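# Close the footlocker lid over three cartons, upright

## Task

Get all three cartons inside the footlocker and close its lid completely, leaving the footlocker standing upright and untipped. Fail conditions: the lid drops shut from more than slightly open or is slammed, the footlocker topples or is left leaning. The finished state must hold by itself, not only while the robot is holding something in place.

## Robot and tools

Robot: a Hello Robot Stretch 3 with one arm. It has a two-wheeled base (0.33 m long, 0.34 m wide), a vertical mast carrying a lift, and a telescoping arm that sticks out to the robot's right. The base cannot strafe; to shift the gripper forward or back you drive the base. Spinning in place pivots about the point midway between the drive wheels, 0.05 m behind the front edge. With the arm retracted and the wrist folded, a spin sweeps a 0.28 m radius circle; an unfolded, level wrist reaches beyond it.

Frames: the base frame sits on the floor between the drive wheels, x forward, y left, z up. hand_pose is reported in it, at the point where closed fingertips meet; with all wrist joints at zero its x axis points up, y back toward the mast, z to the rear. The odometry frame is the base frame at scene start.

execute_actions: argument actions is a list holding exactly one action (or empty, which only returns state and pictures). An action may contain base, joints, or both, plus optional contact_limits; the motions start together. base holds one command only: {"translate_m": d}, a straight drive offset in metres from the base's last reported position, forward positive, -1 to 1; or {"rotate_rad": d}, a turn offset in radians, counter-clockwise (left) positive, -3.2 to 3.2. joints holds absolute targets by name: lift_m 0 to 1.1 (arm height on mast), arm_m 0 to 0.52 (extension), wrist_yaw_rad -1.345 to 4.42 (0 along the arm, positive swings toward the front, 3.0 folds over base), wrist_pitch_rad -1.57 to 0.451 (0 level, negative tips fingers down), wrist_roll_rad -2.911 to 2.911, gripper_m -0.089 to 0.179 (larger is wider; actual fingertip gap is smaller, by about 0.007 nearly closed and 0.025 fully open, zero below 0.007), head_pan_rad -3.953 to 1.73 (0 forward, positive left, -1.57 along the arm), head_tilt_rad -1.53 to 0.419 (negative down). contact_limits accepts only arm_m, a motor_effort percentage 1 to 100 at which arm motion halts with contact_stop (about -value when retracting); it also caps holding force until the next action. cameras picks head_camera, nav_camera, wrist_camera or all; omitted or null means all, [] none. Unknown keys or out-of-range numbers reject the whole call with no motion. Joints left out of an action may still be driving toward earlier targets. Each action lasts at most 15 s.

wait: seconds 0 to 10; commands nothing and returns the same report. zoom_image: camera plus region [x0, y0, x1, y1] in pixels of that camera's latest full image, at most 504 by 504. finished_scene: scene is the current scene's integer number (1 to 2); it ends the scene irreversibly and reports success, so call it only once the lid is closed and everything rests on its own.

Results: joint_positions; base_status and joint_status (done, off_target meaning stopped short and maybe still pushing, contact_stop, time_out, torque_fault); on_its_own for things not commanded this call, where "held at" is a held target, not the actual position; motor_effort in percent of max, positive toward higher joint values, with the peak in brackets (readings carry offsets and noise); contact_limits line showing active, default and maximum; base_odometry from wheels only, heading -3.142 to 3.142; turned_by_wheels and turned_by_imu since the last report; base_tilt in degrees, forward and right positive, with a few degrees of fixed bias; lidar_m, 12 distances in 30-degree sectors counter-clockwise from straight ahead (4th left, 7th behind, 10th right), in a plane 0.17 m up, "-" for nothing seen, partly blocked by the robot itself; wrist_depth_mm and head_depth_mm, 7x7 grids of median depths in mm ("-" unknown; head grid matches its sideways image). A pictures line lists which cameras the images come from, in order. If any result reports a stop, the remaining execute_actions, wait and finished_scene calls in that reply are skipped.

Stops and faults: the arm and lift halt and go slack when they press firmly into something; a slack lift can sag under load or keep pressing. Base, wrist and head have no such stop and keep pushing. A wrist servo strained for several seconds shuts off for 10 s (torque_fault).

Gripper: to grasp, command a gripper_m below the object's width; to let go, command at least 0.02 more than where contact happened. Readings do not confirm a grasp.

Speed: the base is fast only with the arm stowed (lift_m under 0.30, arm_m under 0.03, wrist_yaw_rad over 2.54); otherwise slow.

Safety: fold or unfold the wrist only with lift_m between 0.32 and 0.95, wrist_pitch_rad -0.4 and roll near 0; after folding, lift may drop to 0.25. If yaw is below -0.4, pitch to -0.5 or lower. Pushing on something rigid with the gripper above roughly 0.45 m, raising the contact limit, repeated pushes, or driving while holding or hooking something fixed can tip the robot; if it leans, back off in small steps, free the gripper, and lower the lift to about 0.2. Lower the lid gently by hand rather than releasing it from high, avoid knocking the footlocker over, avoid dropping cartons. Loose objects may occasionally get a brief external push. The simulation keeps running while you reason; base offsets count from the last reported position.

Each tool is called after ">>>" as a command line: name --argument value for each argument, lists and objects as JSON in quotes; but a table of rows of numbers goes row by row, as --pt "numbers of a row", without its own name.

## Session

>>> execute_actions --actions '[{"joints":{"head_tilt_rad":-0.5}}]' --cameras '["head_camera","nav_camera"]'

Scene clock: 0.87 s.
base_odometry: x=+0.000 y=+0.000 heading=+0.000 (m, m, rad; odometry frame)
turned_by_wheels: +0.000 (rad since the last result)
turned_by_imu: +0.000 (rad since the last result)
base_tilt: forward=+0.3 right=+0.8 (deg)
lidar_m: 2.86 1.96 2.00 2.40 2.22 1.83 1.20 1.12 1.14 1.44 2.54 2.58
head_depth_mm: 2616 2783 2956 2627 2000 1586 1321 / 2861 3069 3287 2606 1966 1585 1323 / 3108 3352 3517 2595 1949 1569 1314 / 2946 3225 3461 2554 1924 1568 1307 / 2730 3004 3263 2535 1934 1551 1299 / 2582 2771 3020 2494 1910 1546 1293 / 2394 2600 2846 2477 1899 1538 1291
base_status: not commanded
joint_positions: lift_m=+0.564 arm_m=-0.001 wrist_yaw_rad=+3.081 wrist_pitch_rad=-0.584 wrist_roll_rad=+0.006 gripper_m=+0.037 head_pan_rad=+0.013 head_tilt_rad=-0.493
joint_status: all done
motor_effort: left_wheel=+0(0) right_wheel=+0(0) lift_m=+28(28) arm_m=-1(1) wrist_yaw_rad=+1(0) wrist_pitch_rad=+6(6) wrist_roll_rad=+0(0) gripper_m=+0(0) head_pan_rad=+0(0) head_tilt_rad=-1(23) (%)
hand_pose: x=-0.0091 y=+0.0565 z=+0.5414 quat_wxyz=(+0.225, +0.685, +0.182, +0.669) (m; base frame)
wrist_depth_mm: - - - - - - - / - - - - - - - / - - - - - - - / 909 929 933 938 1000 970 981 / 797 800 812 817 826 847 848 / 707 708 683 715 721 739 750 / 633 645 - 641 638 661 659
pictures: head_camera (sideways: a quarter turn clockwise sets it upright), nav_camera (sideways: a quarter turn counterclockwise sets it upright)
camera_calibration (this result's frames):
head_camera: T_world_to_cam=[[-0.504301, -0.00649805, -0.863503, 1.14881], [0.0275679, 0.999341, -0.0236204, 0.0301918], [0.863088, -0.0357168, -0.50379, 0.613076], [0, 0, 0, 1]] pos_world=[0.0493763, -0.000809755, 1.30158]
nav_camera: T_world_to_cam=[[0.48207, -0.0106492, 0.876068, -1.09936], [0.0451015, -0.998299, -0.0369528, 0.0974962], [0.874971, 0.0573258, -0.48077, 0.577098], [0, 0, 0, 1]] pos_world=[0.0206278, 0.0525404, 1.24417]
Images, in order (width x height): head_camera 896x504, nav_camera 672x504.

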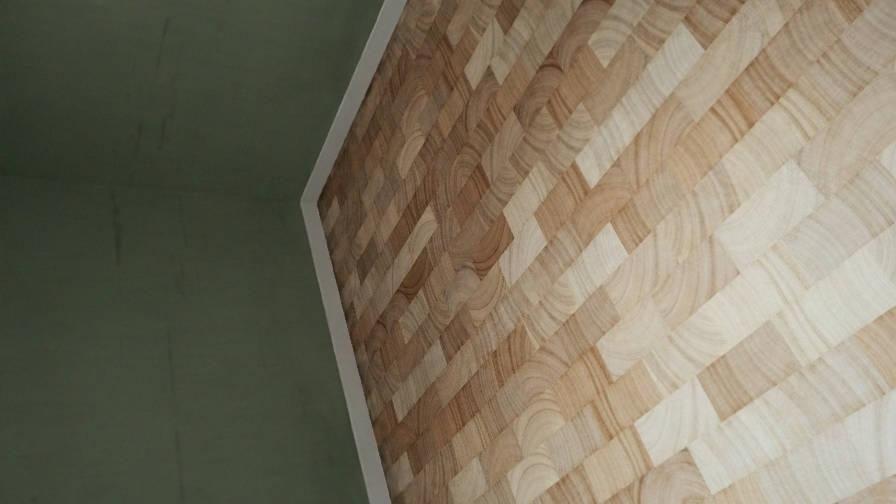

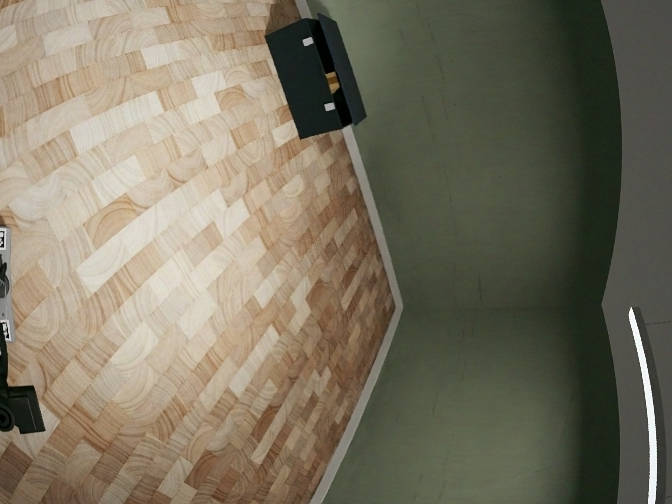

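>>> execute_actions --actions '[{"base":{"rotate_rad":0.65},"joints":{"lift_m":0.28,"wrist_pitch_rad":-0.4,"gripper_m":0.0,"head_tilt_rad":-0.7}}]' --cameras '[]'

>>> execute_actions --actions '[{"base":{"translate_m":0.8}}]' --cameras '["head_camera"]'

Scene clock: 4.40 s.
base_odometry: x=+0.000 y=+0.000 heading=+0.650 (m, m, rad; odometry frame)
turned_by_wheels: +0.650 (rad since the last result)
turned_by_imu: +0.653 (rad since the last result)
base_tilt: forward=+0.3 right=+0.7 (deg)
lidar_m: 1.96 2.75 1.83 2.22 1.55 1.13 1.12 1.17 1.61 2.54 2.64 2.73
head_depth_mm: 2340 2649 2520 1980 1636 1394 1208 / 2339 2650 2494 1958 1633 1385 1199 / 2349 2544 2294 1945 1609 1371 1196 / 2330 2515 2198 1929 1600 1366 1187 / 2349 2486 2195 1928 1585 1351 1179 / 2342 2490 2203 1897 1578 1349 1177 / 2343 2655 2360 1876 1575 1344 1170
base_status: done
joint_positions: lift_m=+0.280 arm_m=-0.001 wrist_yaw_rad=+3.081 wrist_pitch_rad=-0.420 wrist_roll_rad=+0.006 gripper_m=+0.000 head_pan_rad=+0.013 head_tilt_rad=-0.691
joint_status: all done
motor_effort: left_wheel=-4(10) right_wheel=+4(10) lift_m=+21(21) arm_m=-1(1) wrist_yaw_rad=+0(0) wrist_pitch_rad=+9(8) wrist_roll_rad=+0(0) gripper_m=-2(80) head_pan_rad=+1(1) head_tilt_rad=-2(12) (%)
hand_pose: x=-0.0077 y=+0.0801 z=+0.2925 quat_wxyz=(+0.169, +0.698, +0.126, +0.685) (m; base frame)
wrist_depth_mm: - - - - - - - / - - - - - - - / 836 842 885 897 912 908 938 / 668 680 694 703 717 720 717 / 544 552 - - 562 572 587 / 469 - - - 492 485 495 / - - - - 422 426 427
pictures: none
No camera images: the call's "cameras" was empty. Leave "cameras" out to get every camera's image.

Scene clock: 8.77 s.
base_odometry: x=+0.637 y=+0.484 heading=+0.650 (m, m, rad; odometry frame)
turned_by_wheels: +0.000 (rad since the last result)
turned_by_imu: +0.002 (rad since the last result)
base_tilt: forward=+0.3 right=+0.8 (deg)
lidar_m: 1.16 1.22 2.29 1.77 2.30 1.97 1.92 2.00 2.64 2.55 2.58 1.19
head_depth_mm: 1619 1838 2092 1987 1641 1387 1206 / 1619 1825 2110 1910 1621 1377 1198 / 1614 1821 1771 1543 1607 1368 1194 / 1614 1829 1738 1546 1607 1364 1187 / 1608 1820 1717 1565 1593 1354 1177 / 1598 1814 1683 1611 1580 1355 1181 / 1605 1806 1775 1577 1566 1342 1169
base_status: done
joint_positions: lift_m=+0.280 arm_m=-0.001 wrist_yaw_rad=+3.081 wrist_pitch_rad=-0.420 wrist_roll_rad=+0.006 gripper_m=+0.000 head_pan_rad=+0.013 head_tilt_rad=-0.692
joint_status: not commanded
motor_effort: left_wheel=-4(10) right_wheel=+3(12) lift_m=+21(21) arm_m=-1(1) wrist_yaw_rad=+0(0) wrist_pitch_rad=+9(10) wrist_roll_rad=+0(0) gripper_m=-2(2) head_pan_rad=+0(0) head_tilt_rad=-3(3) (%)
hand_pose: x=-0.0077 y=+0.0801 z=+0.2926 quat_wxyz=(+0.169, +0.698, +0.126, +0.685) (m; base frame)
wrist_depth_mm: - - - - - - - / - - - - - - - / 843 859 875 859 913 902 936 / 668 671 690 698 706 705 737 / 545 555 - - 567 577 570 / 467 - - - 482 487 497 / - - - - 424 425 421
pictures: head_camera (sideways: a quarter turn clockwise sets it upright)
camera_calibration (this result's frames):
head_camera: T_world_to_cam=[[-0.664934, -0.00863896, -0.746852, 0.997716], [0.0220935, 0.999268, -0.0312289, 0.0401235], [0.746575, -0.0372657, -0.664257, 0.822546], [0, 0, 0, 1]] pos_world=[0.0484367, -0.000822127, 1.29278]
Images, in order (width x height): head_camera 896x504.

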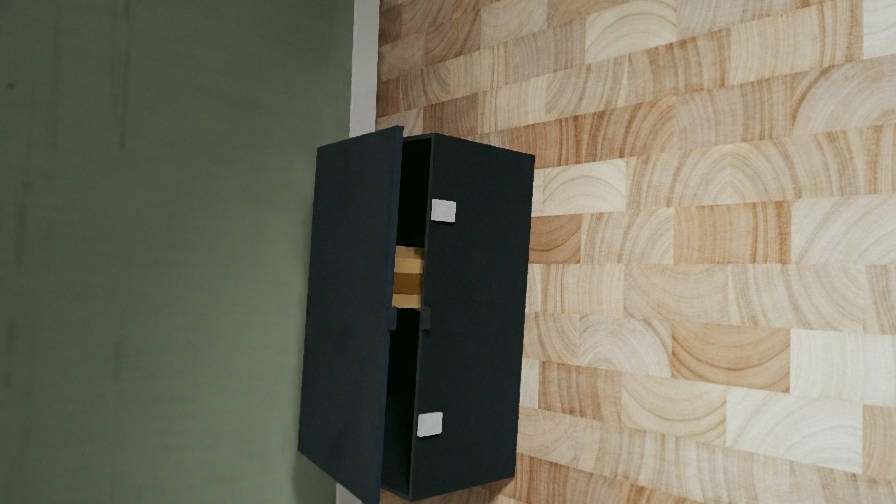

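>>> execute_actions --actions '[{"base":{"translate_m":0.54}}]' --cameras '[]'

>>> execute_actions --actions '[{"base":{"rotate_rad":1.5},"joints":{"head_pan_rad":-1.57,"head_tilt_rad":-0.9}}]' --cameras '[]'

>>> execute_actions --actions '[{"joints":{"lift_m":0.33}}]' --cameras '[]'

>>> execute_actions --actions '[{"joints":{"wrist_yaw_rad":0}}]' --cameras '[]'

>>> execute_actions --actions '[{"joints":{"wrist_pitch_rad":0,"lift_m":0.27,"arm_m":0.1}}]' --cameras '["head_camera","wrist_camera"]'

Scene clock: 17.23 s.
base_odometry: x=+1.067 y=+0.811 heading=+0.650 (m, m, rad; odometry frame)
turned_by_wheels: +0.000 (rad since the last result)
turned_by_imu: +0.001 (rad since the last result)
base_tilt: forward=+0.2 right=+0.8 (deg)
lidar_m: 0.62 0.66 1.87 2.20 2.30 2.54 2.46 2.56 2.64 2.55 1.81 0.63
head_depth_mm: 1128 1271 1461 1721 1633 1390 1212 / 1126 1269 1463 1638 1132 1262 1200 / 1128 1272 1452 1590 1128 1212 1192 / 1124 1264 1455 1582 1117 1185 1187 / 1119 1266 1450 1385 1104 1185 1178 / 1120 1262 1450 1369 1125 1205 1174 / 1119 1263 1448 1349 1123 1215 1171
base_status: done
joint_positions: lift_m=+0.280 arm_m=-0.001 wrist_yaw_rad=+3.081 wrist_pitch_rad=-0.419 wrist_roll_rad=+0.006 gripper_m=+0.000 head_pan_rad=+0.013 head_tilt_rad=-0.692
joint_status: not commanded
motor_effort: left_wheel=-4(11) right_wheel=+3(13) lift_m=+21(21) arm_m=-1(1) wrist_yaw_rad=+0(0) wrist_pitch_rad=+10(9) wrist_roll_rad=+0(0) gripper_m=-2(2) head_pan_rad=+0(0) head_tilt_rad=-2(2) (%)
hand_pose: x=-0.0077 y=+0.0801 z=+0.2926 quat_wxyz=(+0.169, +0.698, +0.126, +0.685) (m; base frame)
wrist_depth_mm: - - - - - - - / - - - - - - - / 850 856 877 878 908 919 915 / 669 663 702 695 701 715 687 / 546 546 - - 575 584 588 / 463 - - - 477 487 493 / - - - - 415 425 424
pictures: none
No camera images: the call's "cameras" was empty. Leave "cameras" out to get every camera's image.

Scene clock: 19.50 s.
base_odometry: x=+1.067 y=+0.811 heading=+2.149 (m, m, rad; odometry frame)
turned_by_wheels: +1.500 (rad since the last result)
turned_by_imu: +1.503 (rad since the last result)
base_tilt: forward=+0.3 right=+0.8 (deg)
lidar_m: 2.20 1.93 2.58 2.45 2.53 2.71 2.56 1.96 0.64 0.62 0.64 1.74
head_depth_mm: 1249 1469 1766 1636 1432 1279 1150 / 1235 1449 1721 1535 1405 1266 1141 / 1220 1433 1345 1124 1342 1260 1172 / 1215 1422 1328 1118 1334 1252 - / 1205 1422 1323 1107 1319 1243 1117 / 1196 1395 1310 1099 1315 1241 1120 / 1187 1380 1297 1090 1304 1228 1113
base_status: done
joint_positions: lift_m=+0.280 arm_m=-0.001 wrist_yaw_rad=+3.081 wrist_pitch_rad=-0.419 wrist_roll_rad=+0.006 gripper_m=+0.000 head_pan_rad=-1.563 head_tilt_rad=-0.889
joint_status: all done
motor_effort: left_wheel=-3(15) right_wheel=+3(13) lift_m=+21(21) arm_m=-1(1) wrist_yaw_rad=+1(1) wrist_pitch_rad=+9(9) wrist_roll_rad=+0(0) gripper_m=-3(2) head_pan_rad=-3(37) head_tilt_rad=-3(15) (%)
hand_pose: x=-0.0077 y=+0.0801 z=+0.2926 quat_wxyz=(+0.169, +0.698, +0.126, +0.685) (m; base frame)
wrist_depth_mm: - - - - - - - / - - - - - - - / 840 857 860 889 909 923 956 / 670 663 690 685 701 713 728 / 544 557 - - 579 569 592 / 461 - - - 484 493 494 / - - - - 418 424 426
pictures: none
No camera images: the call's "cameras" was empty. Leave "cameras" out to get every camera's image.

Scene clock: 20.77 s.
base_odometry: x=+1.067 y=+0.811 heading=+2.149 (m, m, rad; odometry frame)
turned_by_wheels: +0.000 (rad since the last result)
turned_by_imu: +0.000 (rad since the last result)
base_tilt: forward=+0.3 right=+0.9 (deg)
lidar_m: 2.21 1.92 2.59 2.46 2.52 2.71 2.56 1.97 0.64 0.62 0.64 1.74
head_depth_mm: 1241 1470 1770 1635 1439 1276 1146 / 1238 1453 1708 1530 1406 1266 1140 / 1219 1433 1345 1119 1338 1263 - / 1214 1425 1329 1115 1333 1246 - / 1207 1407 1326 1106 1323 1252 1111 / 1192 1395 1312 1096 1307 1239 1117 / 1183 1385 1302 1090 1305 1231 1116
base_status: not commanded
joint_positions: lift_m=+0.330 arm_m=-0.001 wrist_yaw_rad=+3.081 wrist_pitch_rad=-0.419 wrist_roll_rad=+0.006 gripper_m=+0.000 head_pan_rad=-1.563 head_tilt_rad=-0.889
joint_status: all done
motor_effort: left_wheel=-4(3) right_wheel=+3(3) lift_m=+34(33) arm_m=-1(1) wrist_yaw_rad=+0(0) wrist_pitch_rad=+10(9) wrist_roll_rad=+0(0) gripper_m=-2(2) head_pan_rad=-2(3) head_tilt_rad=-3(3) (%)
hand_pose: x=-0.0077 y=+0.0802 z=+0.3422 quat_wxyz=(+0.169, +0.698, +0.126, +0.685) (m; base frame)
wrist_depth_mm: - - - - - - - / - - - - - - - / 933 965 996 994 - - - / 741 754 766 771 777 789 803 / 612 618 - - 644 656 656 / 526 523 - - 543 545 553 / 460 - - - 471 477 472
pictures: none
No camera images: the call's "cameras" was empty. Leave "cameras" out to get every camera's image.

Scene clock: 23.30 s.
base_odometry: x=+1.067 y=+0.811 heading=+2.149 (m, m, rad; odometry frame)
turned_by_wheels: +0.000 (rad since the last result)
turned_by_imu: +0.000 (rad since the last result)
base_tilt: forward=+0.2 right=+1.0 (deg)
lidar_m: 2.21 1.92 2.58 2.46 2.52 2.70 2.56 1.96 0.64 0.62 0.64 1.74
head_depth_mm: 1248 1459 1779 1631 1430 1276 1151 / 1233 1455 1711 1530 1400 1267 1145 / 1226 1438 1345 1126 1342 1260 - / 1216 1419 1335 1113 1323 1269 - / 1203 1412 1323 1107 1321 1245 1139 / 1195 1395 1312 1100 1308 1238 1120 / 1186 1388 1302 1093 1302 1237 1112
base_status: not commanded
joint_positions: lift_m=+0.330 arm_m=-0.001 wrist_yaw_rad=+0.002 wrist_pitch_rad=-0.419 wrist_roll_rad=+0.006 gripper_m=+0.000 head_pan_rad=-1.563 head_tilt_rad=-0.889
joint_status: all done
motor_effort: left_wheel=-4(4) right_wheel=+3(3) lift_m=+34(34) arm_m=-1(1) wrist_yaw_rad=-3(4) wrist_pitch_rad=+9(9) wrist_roll_rad=+0(0) gripper_m=-3(2) head_pan_rad=-3(3) head_tilt_rad=-3(2) (%)
hand_pose: x=-0.0210 y=-0.3680 z=+0.3422 quat_wxyz=(+0.690, +0.148, -0.693, -0.147) (m; base frame)
wrist_depth_mm: 677 740 507 473 731 - - / 383 388 387 388 391 464 - / 407 409 410 416 416 427 - / 457 457 463 463 471 733 803 / 525 523 531 - 532 633 656 / 520 524 513 520 547 552 553 / 456 457 461 466 466 476 478
pictures: none
No camera images: the call's "cameras" was empty. Leave "cameras" out to get every camera's image.

Scene clock: 25.30 s.
base_odometry: x=+1.067 y=+0.811 heading=+2.149 (m, m, rad; odometry frame)
turned_by_wheels: +0.000 (rad since the last result)
turned_by_imu: +0.000 (rad since the last result)
base_tilt: forward=+0.5 right=+0.9 (deg)
lidar_m: 2.20 1.92 2.58 2.46 2.52 2.70 2.56 1.97 0.64 0.62 0.64 1.74
head_depth_mm: 1243 1457 1762 1637 1431 1272 1150 / 1232 1448 1705 1532 1396 1259 1141 / 1223 1438 1345 1122 1340 1285 - / 1214 1425 1333 1110 1324 - 1147 / 1203 1414 1321 1100 1328 1244 1142 / 1196 1402 1307 1099 1316 1241 1118 / 1186 1387 1294 1095 1300 1233 1111
base_status: not commanded
joint_positions: lift_m=+0.270 arm_m=+0.100 wrist_yaw_rad=+0.001 wrist_pitch_rad=-0.023 wrist_roll_rad=+0.006 gripper_m=+0.000 head_pan_rad=-1.563 head_tilt_rad=-0.889
joint_status: all done
motor_effort: left_wheel=-3(4) right_wheel=+3(3) lift_m=+21(28) arm_m=+2(4) wrist_yaw_rad=-2(3) wrist_pitch_rad=+11(10) wrist_roll_rad=+0(0) gripper_m=-2(2) head_pan_rad=-3(3) head_tilt_rad=-3(2) (%)
hand_pose: x=-0.0211 y=-0.5003 z=+0.3790 quat_wxyz=(+0.705, +0.009, -0.709, -0.008) (m; base frame)
wrist_depth_mm: 831 870 869 883 930 935 961 / 871 894 918 938 934 980 985 / 468 441 424 406 387 368 - / 635 725 358 623 740 - - / 291 295 297 - 300 305 954 / 302 307 311 315 308 316 758 / 319 321 324 326 329 333 595
pictures: head_camera (sideways: a quarter turn clockwise sets it upright), wrist_camera
camera_calibration (this result's frames):
head_camera: T_world_to_cam=[[-0.00607288, 0.79823, -0.602323, 0.805363], [0.99908, -0.0207338, -0.0375507, 0.0423853], [-0.0424625, -0.601996, -0.797369, 1.00047], [0, 0, 0, 1]] pos_world=[0.005027, -0.0397069, 1.28442]
wrist_camera: T_world_to_cam=[[-0.999025, 0.0431686, -0.00920295, -0.00327841], [0.0191716, 0.236582, -0.971422, 0.514487], [-0.0397577, -0.970652, -0.237179, -0.229233], [0, 0, 0, 1]] pos_world=[-0.0222525, -0.344082, 0.445385]
Images, in order (width x height): head_camera 896x504, wrist_camera 644x364.

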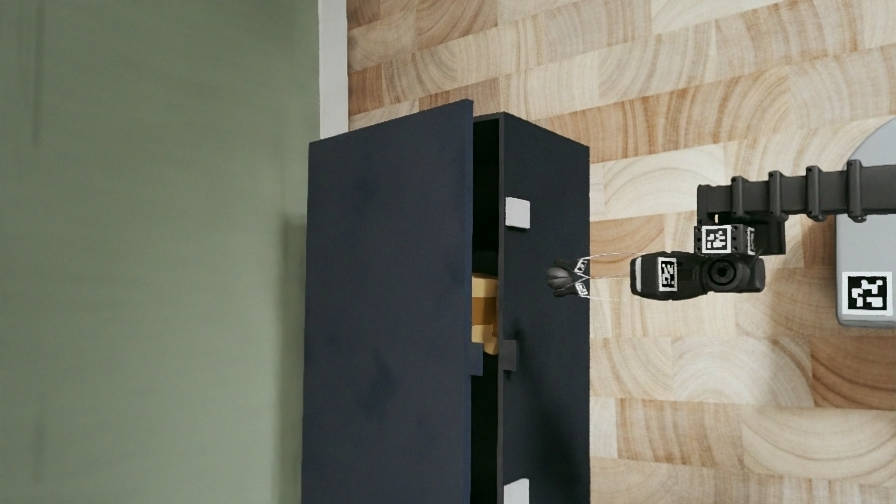

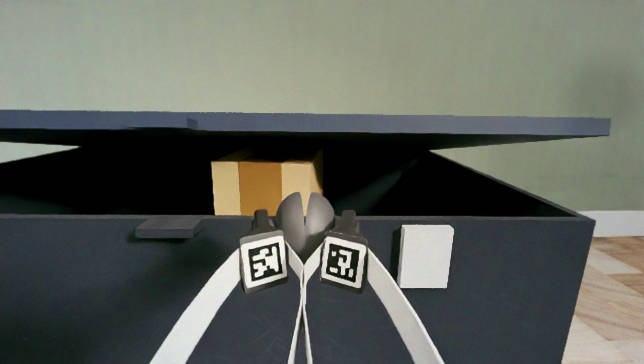

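>>> execute_actions --actions '[{"joints":{"arm_m":0.255}}]' --cameras '[]'

>>> execute_actions --actions '[{"joints":{"lift_m":0.33,"wrist_pitch_rad":0.1}}]' --cameras '[]'

>>> execute_actions --actions '[{"base":{"translate_m":0.05},"joints":{"wrist_pitch_rad":0.4,"arm_m":0.515,"lift_m":0.44}}]' --cameras '[]'

>>> execute_actions --actions '[{"joints":{"wrist_pitch_rad":0.0}}]' --cameras '[]'

>>> execute_actions --actions '[{"joints":{"wrist_pitch_rad":-0.4,"gripper_m":0.179,"lift_m":0.46}}]' --cameras '[]'

>>> execute_actions --actions '[{"joints":{"wrist_pitch_rad":-0.75}}]'

Scene clock: 28.17 s.
base_odometry: x=+1.067 y=+0.811 heading=+2.149 (m, m, rad; odometry frame)
turned_by_wheels: +0.000 (rad since the last result)
turned_by_imu: +0.000 (rad since the last result)
base_tilt: forward=+0.2 right=+0.9 (deg)
lidar_m: 2.20 1.92 2.59 2.46 2.53 2.70 2.56 1.96 0.64 0.62 0.64 1.74
head_depth_mm: 1243 1461 1775 1633 1430 1270 1149 / 1230 1451 1718 1532 1402 1267 1150 / 1225 1433 1346 1126 1276 1266 1157 / 1219 1423 1333 1115 1207 1244 1155 / 1202 1413 1324 1106 1327 1245 1137 / 1199 1399 1304 1099 1318 1239 1118 / 1191 1387 1297 1091 1306 1233 1115
base_status: not commanded
joint_positions: lift_m=+0.270 arm_m=+0.255 wrist_yaw_rad=+0.001 wrist_pitch_rad=-0.022 wrist_roll_rad=+0.006 gripper_m=+0.000 head_pan_rad=-1.563 head_tilt_rad=-0.889
joint_status: all done
motor_effort: left_wheel=-3(4) right_wheel=+3(3) lift_m=+21(21) arm_m=+2(4) wrist_yaw_rad=-1(2) wrist_pitch_rad=+11(11) wrist_roll_rad=+0(0) gripper_m=-2(2) head_pan_rad=-4(3) head_tilt_rad=-3(3) (%)
hand_pose: x=-0.0212 y=-0.6554 z=+0.3791 quat_wxyz=(+0.705, +0.009, -0.709, -0.008) (m; base frame)
wrist_depth_mm: 699 717 740 747 774 778 802 / 727 742 765 785 799 816 842 / 754 128 128 129 131 132 845 / 570 563 232 303 587 496 914 / 582 205 197 - 603 423 316 / 617 621 207 229 629 426 289 / 554 144 145 146 147 147 149
pictures: none
No camera images: the call's "cameras" was empty. Leave "cameras" out to get every camera's image.

Scene clock: 29.53 s.
base_odometry: x=+1.067 y=+0.811 heading=+2.150 (m, m, rad; odometry frame)
turned_by_wheels: +0.000 (rad since the last result)
turned_by_imu: +0.000 (rad since the last result)
base_tilt: forward=+0.4 right=+0.9 (deg)
lidar_m: 2.21 1.92 2.58 2.45 2.52 2.70 2.56 1.96 0.64 0.62 0.64 1.75
head_depth_mm: 1246 1466 1768 1646 1432 1279 1147 / 1232 1452 1701 1533 1405 1262 1144 / 1222 1446 1334 1117 1278 1268 - / 1219 1428 1312 1110 - 1247 1151 / 1207 1412 1298 1100 1324 1245 1140 / 1193 1396 1291 1098 1314 1238 1119 / 1187 1377 1273 1091 1299 1235 1108
base_status: not commanded
joint_positions: lift_m=+0.330 arm_m=+0.255 wrist_yaw_rad=+0.001 wrist_pitch_rad=+0.020 wrist_roll_rad=+0.006 gripper_m=+0.000 head_pan_rad=-1.563 head_tilt_rad=-0.889
joint_status: wrist_pitch_rad off_target (ended at +0.020, target +0.100); the others done
on_its_own: wrist_pitch_rad is at rest, and its effort (+38) is outside its rest range (-20 to +32)
motor_effort: left_wheel=-3(4) right_wheel=+3(4) lift_m=+38(42) arm_m=+1(3) wrist_yaw_rad=-1(2) wrist_pitch_rad=+38(39) wrist_roll_rad=+0(0) gripper_m=-2(2) head_pan_rad=-3(3) head_tilt_rad=-3(2) (%)
hand_pose: x=-0.0211 y=-0.6565 z=+0.4494 quat_wxyz=(+0.705, -0.006, -0.709, +0.007) (m; base frame)
wrist_depth_mm: 713 725 728 764 777 807 818 / 728 755 760 775 804 816 840 / 758 773 791 794 826 847 847 / 156 145 146 147 149 150 151 / 588 589 588 - 606 897 906 / 597 599 226 260 628 427 950 / 618 625 211 637 633 423 288
pictures: none
No camera images: the call's "cameras" was empty. Leave "cameras" out to get every camera's image.

Scene clock: 32.67 s.
base_odometry: x=+1.040 y=+0.852 heading=+2.149 (m, m, rad; odometry frame)
turned_by_wheels: +0.000 (rad since the last result)
turned_by_imu: -0.001 (rad since the last result)
base_tilt: forward=+0.1 right=+0.8 (deg)
lidar_m: 2.16 1.88 2.59 2.45 2.52 2.74 2.61 1.96 0.64 0.62 0.64 1.74
head_depth_mm: 1243 1435 1780 1636 1429 1272 1150 / 1232 1118 1506 1365 1375 1273 1148 / 1222 1058 1321 1579 1337 - - / 1211 1057 1250 1154 1334 1247 1154 / 1198 1057 1373 1500 1315 1249 1141 / 1188 1052 1376 1548 1310 1237 1120 / 1182 1055 1372 1507 1302 1238 1115
base_status: done
joint_positions: lift_m=+0.440 arm_m=+0.515 wrist_yaw_rad=-0.001 wrist_pitch_rad=+0.388 wrist_roll_rad=+0.006 gripper_m=+0.000 head_pan_rad=-1.563 head_tilt_rad=-0.889
joint_status: all done
motor_effort: left_wheel=-4(12) right_wheel=+4(14) lift_m=+34(40) arm_m=+4(2) wrist_yaw_rad=+2(16) wrist_pitch_rad=+6(45) wrist_roll_rad=+0(0) gripper_m=-2(3) head_pan_rad=-3(3) head_tilt_rad=-3(3) (%)
hand_pose: x=-0.0217 y=-0.9059 z=+0.6531 quat_wxyz=(+0.692, -0.136, -0.696, +0.136) (m; base frame)
wrist_depth_mm: 584 157 604 632 645 665 679 / 162 163 165 166 167 169 170 / 169 170 172 173 174 176 178 / 176 178 179 180 183 185 185 / 183 185 186 - 191 192 196 / 193 195 198 201 200 202 204 / 202 205 206 207 209 213 216
pictures: none
No camera images: the call's "cameras" was empty. Leave "cameras" out to get every camera's image.

Scene clock: 33.70 s.
base_odometry: x=+1.040 y=+0.852 heading=+2.149 (m, m, rad; odometry frame)
turned_by_wheels: +0.000 (rad since the last result)
turned_by_imu: +0.000 (rad since the last result)
base_tilt: forward=+0.4 right=+0.8 (deg)
lidar_m: 2.16 1.88 2.59 2.45 2.53 2.76 2.61 1.96 0.64 0.62 0.64 1.73
head_depth_mm: 1241 1427 1766 1651 1430 1277 1146 / 1228 1378 1391 1366 1370 1265 1155 / 1228 1367 1299 1573 1336 - - / 1218 1354 1190 1148 1328 1258 1153 / 1208 1308 1369 1505 1320 1248 1139 / 1191 1307 1364 1550 1311 1240 1121 / 1185 1286 1366 1510 1303 1238 1110
base_status: not commanded
joint_positions: lift_m=+0.440 arm_m=+0.515 wrist_yaw_rad=-0.001 wrist_pitch_rad=-0.023 wrist_roll_rad=+0.006 gripper_m=+0.000 head_pan_rad=-1.563 head_tilt_rad=-0.889
joint_status: all done
motor_effort: left_wheel=-4(5) right_wheel=+4(4) lift_m=+34(34) arm_m=+4(5) wrist_yaw_rad=+2(2) wrist_pitch_rad=+11(12) wrist_roll_rad=+0(0) gripper_m=-2(2) head_pan_rad=-4(3) head_tilt_rad=-3(3) (%)
hand_pose: x=-0.0218 y=-0.9152 z=+0.5483 quat_wxyz=(+0.705, +0.008, -0.709, -0.009) (m; base frame)
wrist_depth_mm: 110 110 110 111 112 112 113 / 123 124 125 125 126 126 127 / 142 142 142 144 145 146 147 / 165 166 168 168 171 171 173 / 199 201 202 - 206 208 210 / 249 251 268 272 262 263 268 / 340 339 344 352 356 364 701
pictures: none
No camera images: the call's "cameras" was empty. Leave "cameras" out to get every camera's image.

Scene clock: 35.97 s.
base_odometry: x=+1.040 y=+0.853 heading=+2.149 (m, m, rad; odometry frame)
turned_by_wheels: +0.000 (rad since the last result)
turned_by_imu: +0.000 (rad since the last result)
base_tilt: forward=+0.3 right=+0.9 (deg)
lidar_m: 2.16 1.88 2.58 2.45 2.53 2.75 2.60 1.96 0.64 0.62 0.64 1.74
head_depth_mm: 1240 1470 1773 1642 1435 1275 1148 / 1232 1450 1613 1366 1373 1263 1137 / 1223 1434 1471 1576 1338 - - / 1209 1427 1566 1152 1330 1254 1152 / 1207 1404 1462 1508 1326 1244 1142 / 1197 1395 1456 1544 1318 1240 1117 / 1182 1379 1452 1510 1309 1237 1110
base_status: not commanded
joint_positions: lift_m=+0.460 arm_m=+0.515 wrist_yaw_rad=-0.001 wrist_pitch_rad=-0.416 wrist_roll_rad=+0.007 gripper_m=+0.179 head_pan_rad=-1.563 head_tilt_rad=-0.890
joint_status: all done
motor_effort: left_wheel=-4(4) right_wheel=+3(4) lift_m=+35(39) arm_m=+4(6) wrist_yaw_rad=+2(2) wrist_pitch_rad=+8(30) wrist_roll_rad=+0(1) gripper_m=+0(83) head_pan_rad=-3(3) head_tilt_rad=-3(3) (%)
hand_pose: x=-0.0218 y=-0.8842 z=+0.4727 quat_wxyz=(+0.689, +0.145, -0.694, -0.147) (m; base frame)
wrist_depth_mm: - - - - - - - / - 56 53 53 53 53 53 / - 83 82 82 81 81 80 / 213 210 206 205 201 198 196 / 398 410 415 418 424 416 781 / - 480 486 488 498 504 339 / 533 556 548 560 565 479 323
pictures: none
No camera images: the call's "cameras" was empty. Leave "cameras" out to get every camera's image.

Scene clock: 36.93 s.
base_odometry: x=+1.040 y=+0.853 heading=+2.149 (m, m, rad; odometry frame)
turned_by_wheels: +0.000 (rad since the last result)
turned_by_imu: +0.000 (rad since the last result)
base_tilt: forward=+0.5 right=+0.8 (deg)
lidar_m: 2.16 1.87 2.59 2.45 2.53 2.75 2.61 1.96 0.64 0.62 0.64 1.74
head_depth_mm: 1240 1460 1771 1636 1432 1275 1150 / 1233 1447 1657 1368 1376 1269 1145 / 1217 1430 1589 1574 1338 - - / 1207 1427 1620 1147 1329 1253 1156 / 1199 1405 1513 1502 1326 1248 1139 / 1194 1397 1450 1556 1312 1235 1118 / 1183 1380 1452 1511 1301 1234 1108
base_status: not commanded
joint_positions: lift_m=+0.460 arm_m=+0.515 wrist_yaw_rad=-0.001 wrist_pitch_rad=-0.766 wrist_roll_rad=+0.007 gripper_m=+0.179 head_pan_rad=-1.563 head_tilt_rad=-0.890
joint_status: all done
motor_effort: left_wheel=-4(3) right_wheel=+3(3) lift_m=+35(35) arm_m=+4(4) wrist_yaw_rad=+2(2) wrist_pitch_rad=+7(8) wrist_roll_rad=+0(1) gripper_m=+0(0) head_pan_rad=-3(3) head_tilt_rad=-3(3) (%)
hand_pose: x=-0.0218 y=-0.8276 z=+0.4034 quat_wxyz=(+0.654, +0.263, -0.658, -0.266) (m; base frame)
wrist_depth_mm: 192 185 180 173 167 161 155 / 362 362 364 369 370 372 372 / 432 436 438 446 437 441 354 / 527 548 551 548 557 500 340 / 531 563 554 191 579 464 341 / - 515 176 174 183 531 323 / 471 476 159 160 167 469 322
pictures: head_camera (sideways: a quarter turn clockwise sets it upright), nav_camera (sideways: a quarter turn counterclockwise sets it upright), wrist_camera
camera_calibration (this result's frames):
head_camera: T_world_to_cam=[[-0.00582948, 0.798798, -0.601571, 0.804382], [0.999073, -0.0210085, -0.0375776, 0.0424203], [-0.042655, -0.601232, -0.797935, 1.00121], [0, 0, 0, 1]] pos_world=[0.00501455, -0.0396901, 1.28438]
nav_camera: T_world_to_cam=[[-0.0111398, -0.783067, 0.621837, -0.76498], [-0.998668, -0.0226178, -0.0463726, 0.116105], [0.0503775, -0.621525, -0.781773, 0.973671], [0, 0, 0, 1]] pos_world=[0.0583776, 0.00875571, 1.24227]
wrist_camera: T_world_to_cam=[[-0.998873, 0.0415451, 0.0229529, -0.00395725], [0.0218025, 0.831161, -0.555604, 0.940044], [-0.0421602, -0.554478, -0.83113, 0.0428733], [0, 0, 0, 1]] pos_world=[-0.0226405, -0.757392, 0.558017]
Images, in order (width x height): head_camera 896x504, nav_camera 672x504, wrist_camera 644x364.

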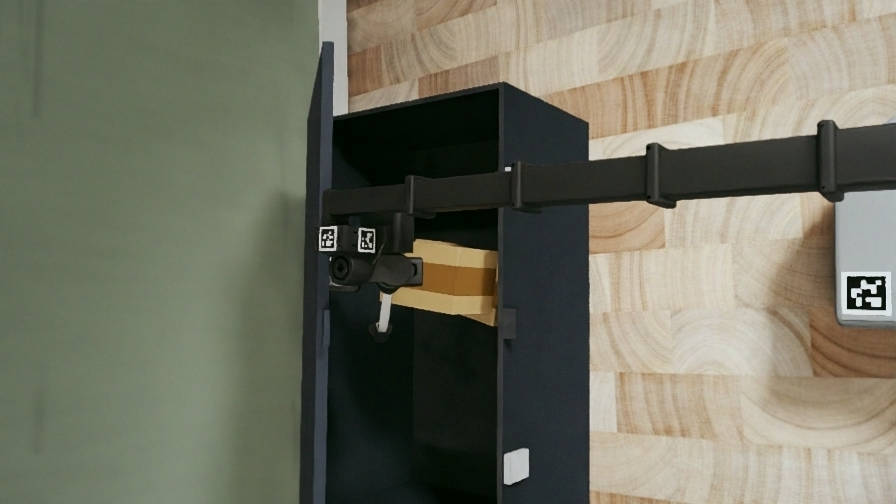

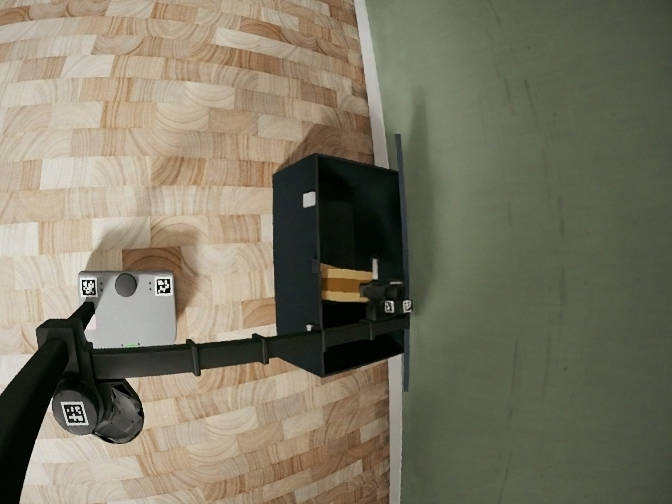

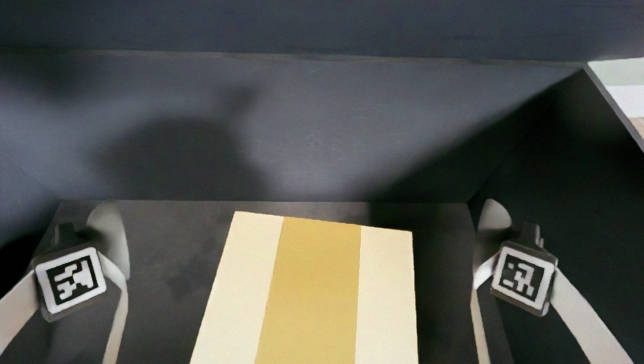

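>>> execute_actions --actions '[{"joints":{"wrist_pitch_rad":-1.05,"lift_m":0.445}}]' --cameras '["wrist_camera"]'

>>> execute_actions --actions '[{"joints":{"gripper_m":0.05}}]' --cameras '[]'

>>> execute_actions --actions '[{"joints":{"lift_m":0.462}}]' --cameras '[]'

>>> execute_actions --actions '[{"base":{"translate_m":-0.165}}]'

Scene clock: 38.10 s.
base_odometry: x=+1.040 y=+0.853 heading=+2.149 (m, m, rad; odometry frame)
turned_by_wheels: +0.000 (rad since the last result)
turned_by_imu: +0.000 (rad since the last result)
base_tilt: forward=+0.3 right=+0.9 (deg)
lidar_m: 2.16 1.88 2.59 2.45 2.54 2.75 2.61 1.96 0.64 0.62 0.64 1.75
head_depth_mm: 1244 1464 1760 1637 1427 1274 1145 / 1224 1443 1604 1365 1369 1264 1151 / 1220 1437 1591 1573 1343 - - / 1213 1425 1574 1145 1333 1253 1153 / 1201 1408 1516 1488 1322 1246 1137 / 1197 1396 1351 1548 1317 1241 1117 / 1186 1384 1319 1511 1305 1231 1109
base_status: not commanded
joint_positions: lift_m=+0.445 arm_m=+0.515 wrist_yaw_rad=-0.001 wrist_pitch_rad=-1.068 wrist_roll_rad=+0.007 gripper_m=+0.179 head_pan_rad=-1.563 head_tilt_rad=-0.890
joint_status: all done
motor_effort: left_wheel=-3(4) right_wheel=+3(3) lift_m=+23(29) arm_m=+4(4) wrist_yaw_rad=+2(2) wrist_pitch_rad=+9(8) wrist_roll_rad=-1(0) gripper_m=+0(1) head_pan_rad=-3(3) head_tilt_rad=-3(3) (%)
hand_pose: x=-0.0217 y=-0.7619 z=+0.3477 quat_wxyz=(+0.606, +0.358, -0.611, -0.362) (m; base frame)
wrist_depth_mm: 428 428 431 429 424 426 338 / 521 546 156 156 492 491 340 / 515 523 146 148 151 499 338 / 493 503 139 141 144 499 336 / 475 476 134 135 137 468 338 / - 448 128 129 132 475 323 / 436 124 122 124 127 456 320
pictures: wrist_camera
camera_calibration (this result's frames):
wrist_camera: T_world_to_cam=[[-0.998875, 0.0331189, 0.0339306, -0.0155921], [0.0221848, 0.958902, -0.28287, 0.856993], [-0.0419044, -0.281799, -0.958558, 0.285084], [0, 0, 0, 1]] pos_world=[-0.0226406, -0.74092, 0.516216]
Images, in order (width x height): wrist_camera 644x364.

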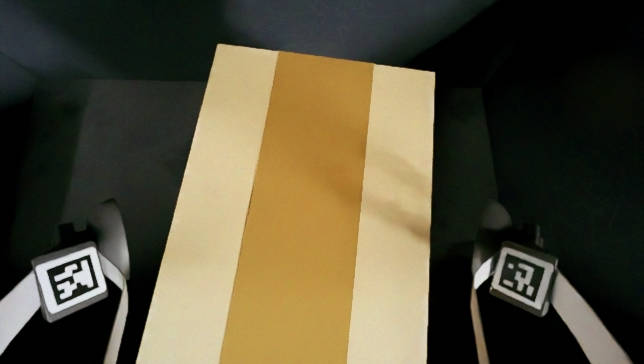

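Scene clock: 39.87 s.
base_odometry: x=+1.040 y=+0.853 heading=+2.149 (m, m, rad; odometry frame)
turned_by_wheels: +0.000 (rad since the last result)
turned_by_imu: +0.000 (rad since the last result)
base_tilt: forward=+0.4 right=+0.9 (deg)
lidar_m: 2.16 1.88 2.58 2.46 2.53 2.75 2.61 1.95 0.65 0.62 0.64 1.74
head_depth_mm: 1244 1472 1770 1624 1430 1272 1145 / 1231 1445 1602 1373 1370 1269 1150 / 1223 1434 1591 1574 1336 - - / 1214 1422 1581 1145 1329 1256 1153 / 1201 1407 1517 1506 1324 1242 1139 / 1198 1394 1346 1553 1315 1239 1117 / 1178 1385 1326 1515 1309 1232 1114
base_status: not commanded
joint_positions: lift_m=+0.445 arm_m=+0.515 wrist_yaw_rad=-0.001 wrist_pitch_rad=-1.067 wrist_roll_rad=+0.009 gripper_m=+0.051 head_pan_rad=-1.563 head_tilt_rad=-0.890
joint_status: all done
motor_effort: left_wheel=-3(3) right_wheel=+2(3) lift_m=+22(23) arm_m=+3(4) wrist_yaw_rad=+1(1) wrist_pitch_rad=+8(9) wrist_roll_rad=-1(2) gripper_m=-28(100) head_pan_rad=-2(4) head_tilt_rad=-3(3) (%)
hand_pose: x=-0.0217 y=-0.7622 z=+0.3479 quat_wxyz=(+0.606, +0.358, -0.612, -0.362) (m; base frame)
wrist_depth_mm: 423 422 426 427 422 424 340 / 523 545 157 156 160 488 339 / 519 536 148 148 151 505 340 / 501 503 140 141 144 494 338 / 481 479 134 135 136 468 338 / 454 289 128 129 130 441 335 / 441 437 123 124 126 457 334
pictures: none
No camera images: the call's "cameras" was empty. Leave "cameras" out to get every camera's image.

Scene clock: 40.73 s.
base_odometry: x=+1.040 y=+0.853 heading=+2.149 (m, m, rad; odometry frame)
turned_by_wheels: +0.000 (rad since the last result)
turned_by_imu: +0.000 (rad since the last result)
base_tilt: forward=+0.4 right=+0.8 (deg)
lidar_m: 2.16 1.88 2.59 2.45 2.54 2.75 2.61 1.96 0.64 0.62 0.64 1.74
head_depth_mm: 1237 1461 1759 1635 1439 1280 1147 / 1229 1449 1624 1373 1370 1269 1144 / 1223 1434 1585 1576 1343 - - / 1212 1419 1607 1133 1334 1255 1152 / 1203 1401 1509 1495 1332 1250 1140 / 1194 1390 1456 1550 1313 1238 1121 / 1184 1388 1456 1506 1304 1233 1111
base_status: not commanded
joint_positions: lift_m=+0.462 arm_m=+0.515 wrist_yaw_rad=-0.001 wrist_pitch_rad=-1.080 wrist_roll_rad=+0.010 gripper_m=+0.054 head_pan_rad=-1.563 head_tilt_rad=-0.890
joint_status: all done
motor_effort: left_wheel=-3(3) right_wheel=+1(2) lift_m=+39(38) arm_m=+2(3) wrist_yaw_rad=+2(2) wrist_pitch_rad=+15(16) wrist_roll_rad=-2(2) gripper_m=-26(28) head_pan_rad=-2(2) head_tilt_rad=-3(3) (%)
hand_pose: x=-0.0217 y=-0.7592 z=+0.3629 quat_wxyz=(+0.603, +0.362, -0.609, -0.366) (m; base frame)
wrist_depth_mm: 433 435 439 431 432 437 337 / 531 550 154 154 156 503 334 / 537 538 147 147 150 494 337 / 506 512 141 141 143 500 335 / 488 490 135 135 137 466 337 / 471 470 129 130 131 437 334 / 457 443 124 125 127 467 329
pictures: none
No camera images: the call's "cameras" was empty. Leave "cameras" out to get every camera's image.

Scene clock: 43.37 s.
base_odometry: x=+1.130 y=+0.714 heading=+2.150 (m, m, rad; odometry frame)
turned_by_wheels: +0.000 (rad since the last result)
turned_by_imu: +0.000 (rad since the last result)
base_tilt: forward=+0.4 right=+0.9 (deg)
lidar_m: 2.32 2.02 2.57 2.46 2.52 2.58 2.44 1.97 0.65 0.62 0.64 1.75
head_depth_mm: 1247 1477 1760 1633 1425 1274 1145 / 1245 1449 1751 1620 1428 1269 1143 / 1229 1446 1684 1614 1384 - - / 1222 1437 1629 1135 1332 1251 1154 / 1216 1417 1515 1232 1325 1244 1140 / 1204 1405 1461 1307 1315 1240 1120 / 1188 1391 1454 1543 1306 1231 1110
base_status: done
joint_positions: lift_m=+0.462 arm_m=+0.515 wrist_yaw_rad=+0.003 wrist_pitch_rad=-1.080 wrist_roll_rad=+0.002 gripper_m=+0.067 head_pan_rad=-1.563 head_tilt_rad=-0.890
joint_status: not commanded
on_its_own: gripper_m is held at +0.066, not at your +0.050, by its stall guard, which is still easing
motor_effort: left_wheel=+4(8) right_wheel=-7(15) lift_m=+38(39) arm_m=+2(2) wrist_yaw_rad=-4(4) wrist_pitch_rad=+15(15) wrist_roll_rad=+2(2) gripper_m=-22(26) head_pan_rad=-3(3) head_tilt_rad=-3(3) (%)
hand_pose: x=-0.0213 y=-0.7592 z=+0.3629 quat_wxyz=(+0.607, +0.364, -0.606, -0.363) (m; base frame)
wrist_depth_mm: 440 440 438 437 400 297 669 / 539 555 154 153 157 271 636 / 526 285 147 147 149 251 597 / 273 274 140 141 143 232 584 / 258 258 134 135 136 215 545 / 249 246 130 130 131 203 519 / 240 243 125 125 127 243 507
pictures: head_camera (sideways: a quarter turn clockwise sets it upright), nav_camera (sideways: a quarter turn counterclockwise sets it upright), wrist_camera
camera_calibration (this result's frames):
head_camera: T_world_to_cam=[[-0.00582957, 0.798798, -0.601571, 0.804382], [0.999073, -0.0210083, -0.0375776, 0.0424203], [-0.0426549, -0.601232, -0.797935, 1.00121], [0, 0, 0, 1]] pos_world=[0.00501456, -0.0396901, 1.28438]
nav_camera: T_world_to_cam=[[-0.0111397, -0.783068, 0.621837, -0.76498], [-0.998668, -0.0226179, -0.0463726, 0.116105], [0.0503775, -0.621525, -0.781773, 0.973671], [0, 0, 0, 1]] pos_world=[0.0583776, 0.00875572, 1.24227]
wrist_camera: T_world_to_cam=[[-0.999048, 0.0231687, 0.0369504, -0.0243895], [0.012283, 0.962403, -0.271348, 0.856922], [-0.0418479, -0.270635, -0.961772, 0.310043], [0, 0, 0, 1]] pos_world=[-0.0219172, -0.74023, 0.531615]
Images, in order (width x height): head_camera 896x504, nav_camera 672x504, wrist_camera 644x364.

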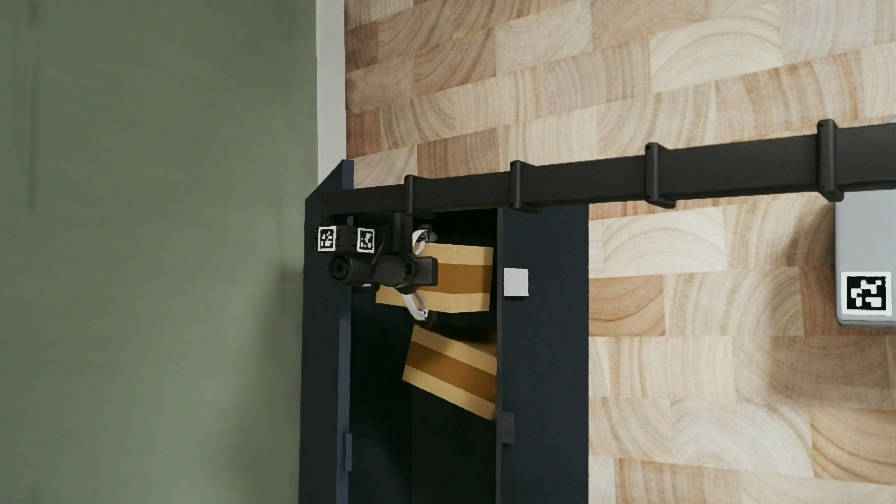

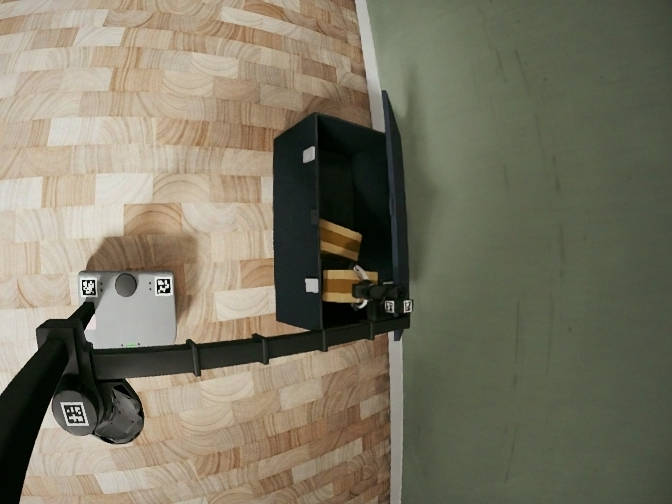

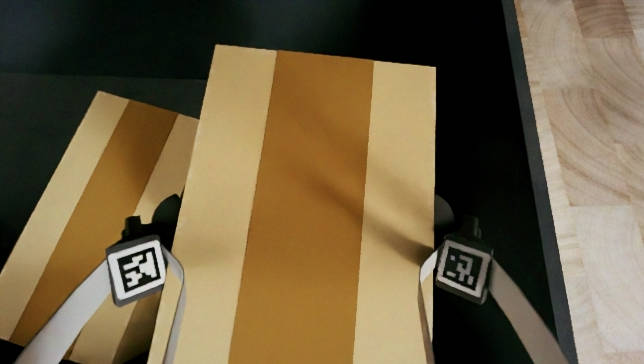

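>>> execute_actions --actions '[{"joints":{"lift_m":0.33,"gripper_m":0.058}}]'

Scene clock: 45.47 s.
base_odometry: x=+1.130 y=+0.714 heading=+2.149 (m, m, rad; odometry frame)
turned_by_wheels: -0.001 (rad since the last result)
turned_by_imu: -0.001 (rad since the last result)
base_tilt: forward=+0.3 right=+0.8 (deg)
lidar_m: 2.32 2.03 2.59 2.46 2.52 2.59 2.44 1.98 1.38 0.65 0.67 1.75
head_depth_mm: 1257 1471 1770 1639 1430 1266 1149 / 1239 1455 1754 1625 1423 1273 1146 / 1231 1448 1665 1565 1420 1266 - / 1219 1424 1288 1149 1343 1256 1154 / 1212 1414 1277 1153 1329 1243 1133 / 1202 1406 1263 1122 1324 1238 1118 / 1199 1388 1255 1139 1312 1231 1114
base_status: not commanded
joint_positions: lift_m=+0.330 arm_m=+0.515 wrist_yaw_rad=-0.001 wrist_pitch_rad=-1.080 wrist_roll_rad=+0.005 gripper_m=+0.065 head_pan_rad=-1.563 head_tilt_rad=-0.890
joint_status: gripper_m off_target (ended at +0.065, target +0.058); the others done
on_its_own: gripper_m is held at +0.064, not at your +0.058, by its stall guard, which is still easing
motor_effort: left_wheel=-12(12) right_wheel=+16(19) lift_m=+22(36) arm_m=+5(5) wrist_yaw_rad=+2(14) wrist_pitch_rad=+15(15) wrist_roll_rad=+1(2) gripper_m=-22(63) head_pan_rad=-2(3) head_tilt_rad=-3(2) (%)
hand_pose: x=-0.0217 y=-0.7590 z=+0.2316 quat_wxyz=(+0.605, +0.362, -0.608, -0.365) (m; base frame)
wrist_depth_mm: 159 188 441 445 399 218 150 / 154 199 154 153 157 219 151 / 156 212 146 147 150 221 151 / 164 224 140 141 143 221 152 / 173 203 135 135 137 210 152 / 176 218 129 130 131 198 153 / - 253 125 125 128 241 153
pictures: head_camera (sideways: a quarter turn clockwise sets it upright), nav_camera (sideways: a quarter turn counterclockwise sets it upright), wrist_camera
camera_calibration (this result's frames):
head_camera: T_world_to_cam=[[-0.00575726, 0.798832, -0.601527, 0.804324], [0.999071, -0.021097, -0.0375792, 0.0424224], [-0.0427098, -0.601184, -0.797968, 1.00125], [0, 0, 0, 1]] pos_world=[0.00501094, -0.039689, 1.28438]
nav_camera: T_world_to_cam=[[-0.0112106, -0.783101, 0.621793, -0.764923], [-0.99867, -0.0225246, -0.0463735, 0.116106], [0.0503208, -0.621486, -0.781807, 0.973716], [0, 0, 0, 1]] pos_world=[0.0583784, 0.00875429, 1.24227]
wrist_camera: T_world_to_cam=[[-0.998907, 0.0305308, 0.0353917, -0.0140299], [0.0197865, 0.962209, -0.271593, 0.821248], [-0.0423461, -0.270596, -0.961761, 0.183765], [0, 0, 0, 1]] pos_world=[-0.0224825, -0.740058, 0.40028]
Images, in order (width x height): head_camera 896x504, nav_camera 672x504, wrist_camera 644x364.

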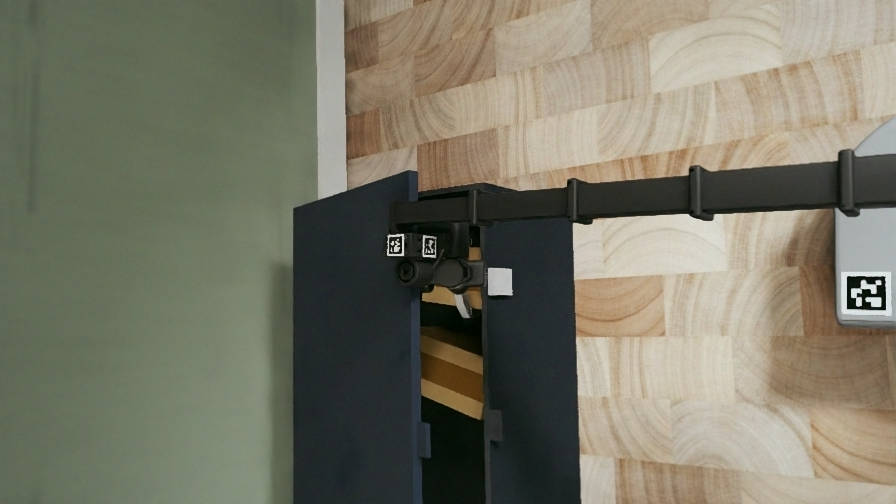

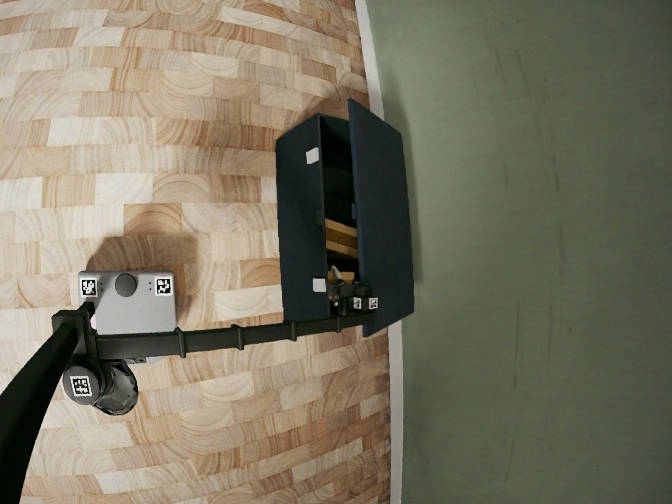

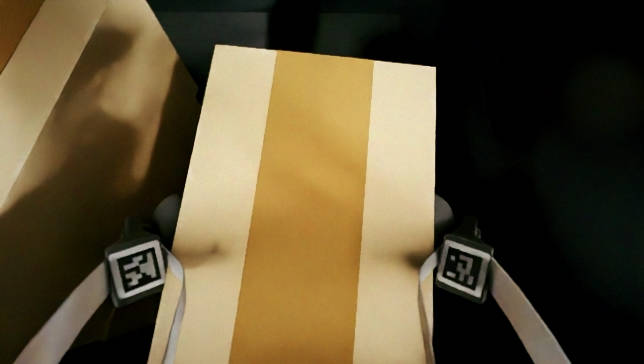

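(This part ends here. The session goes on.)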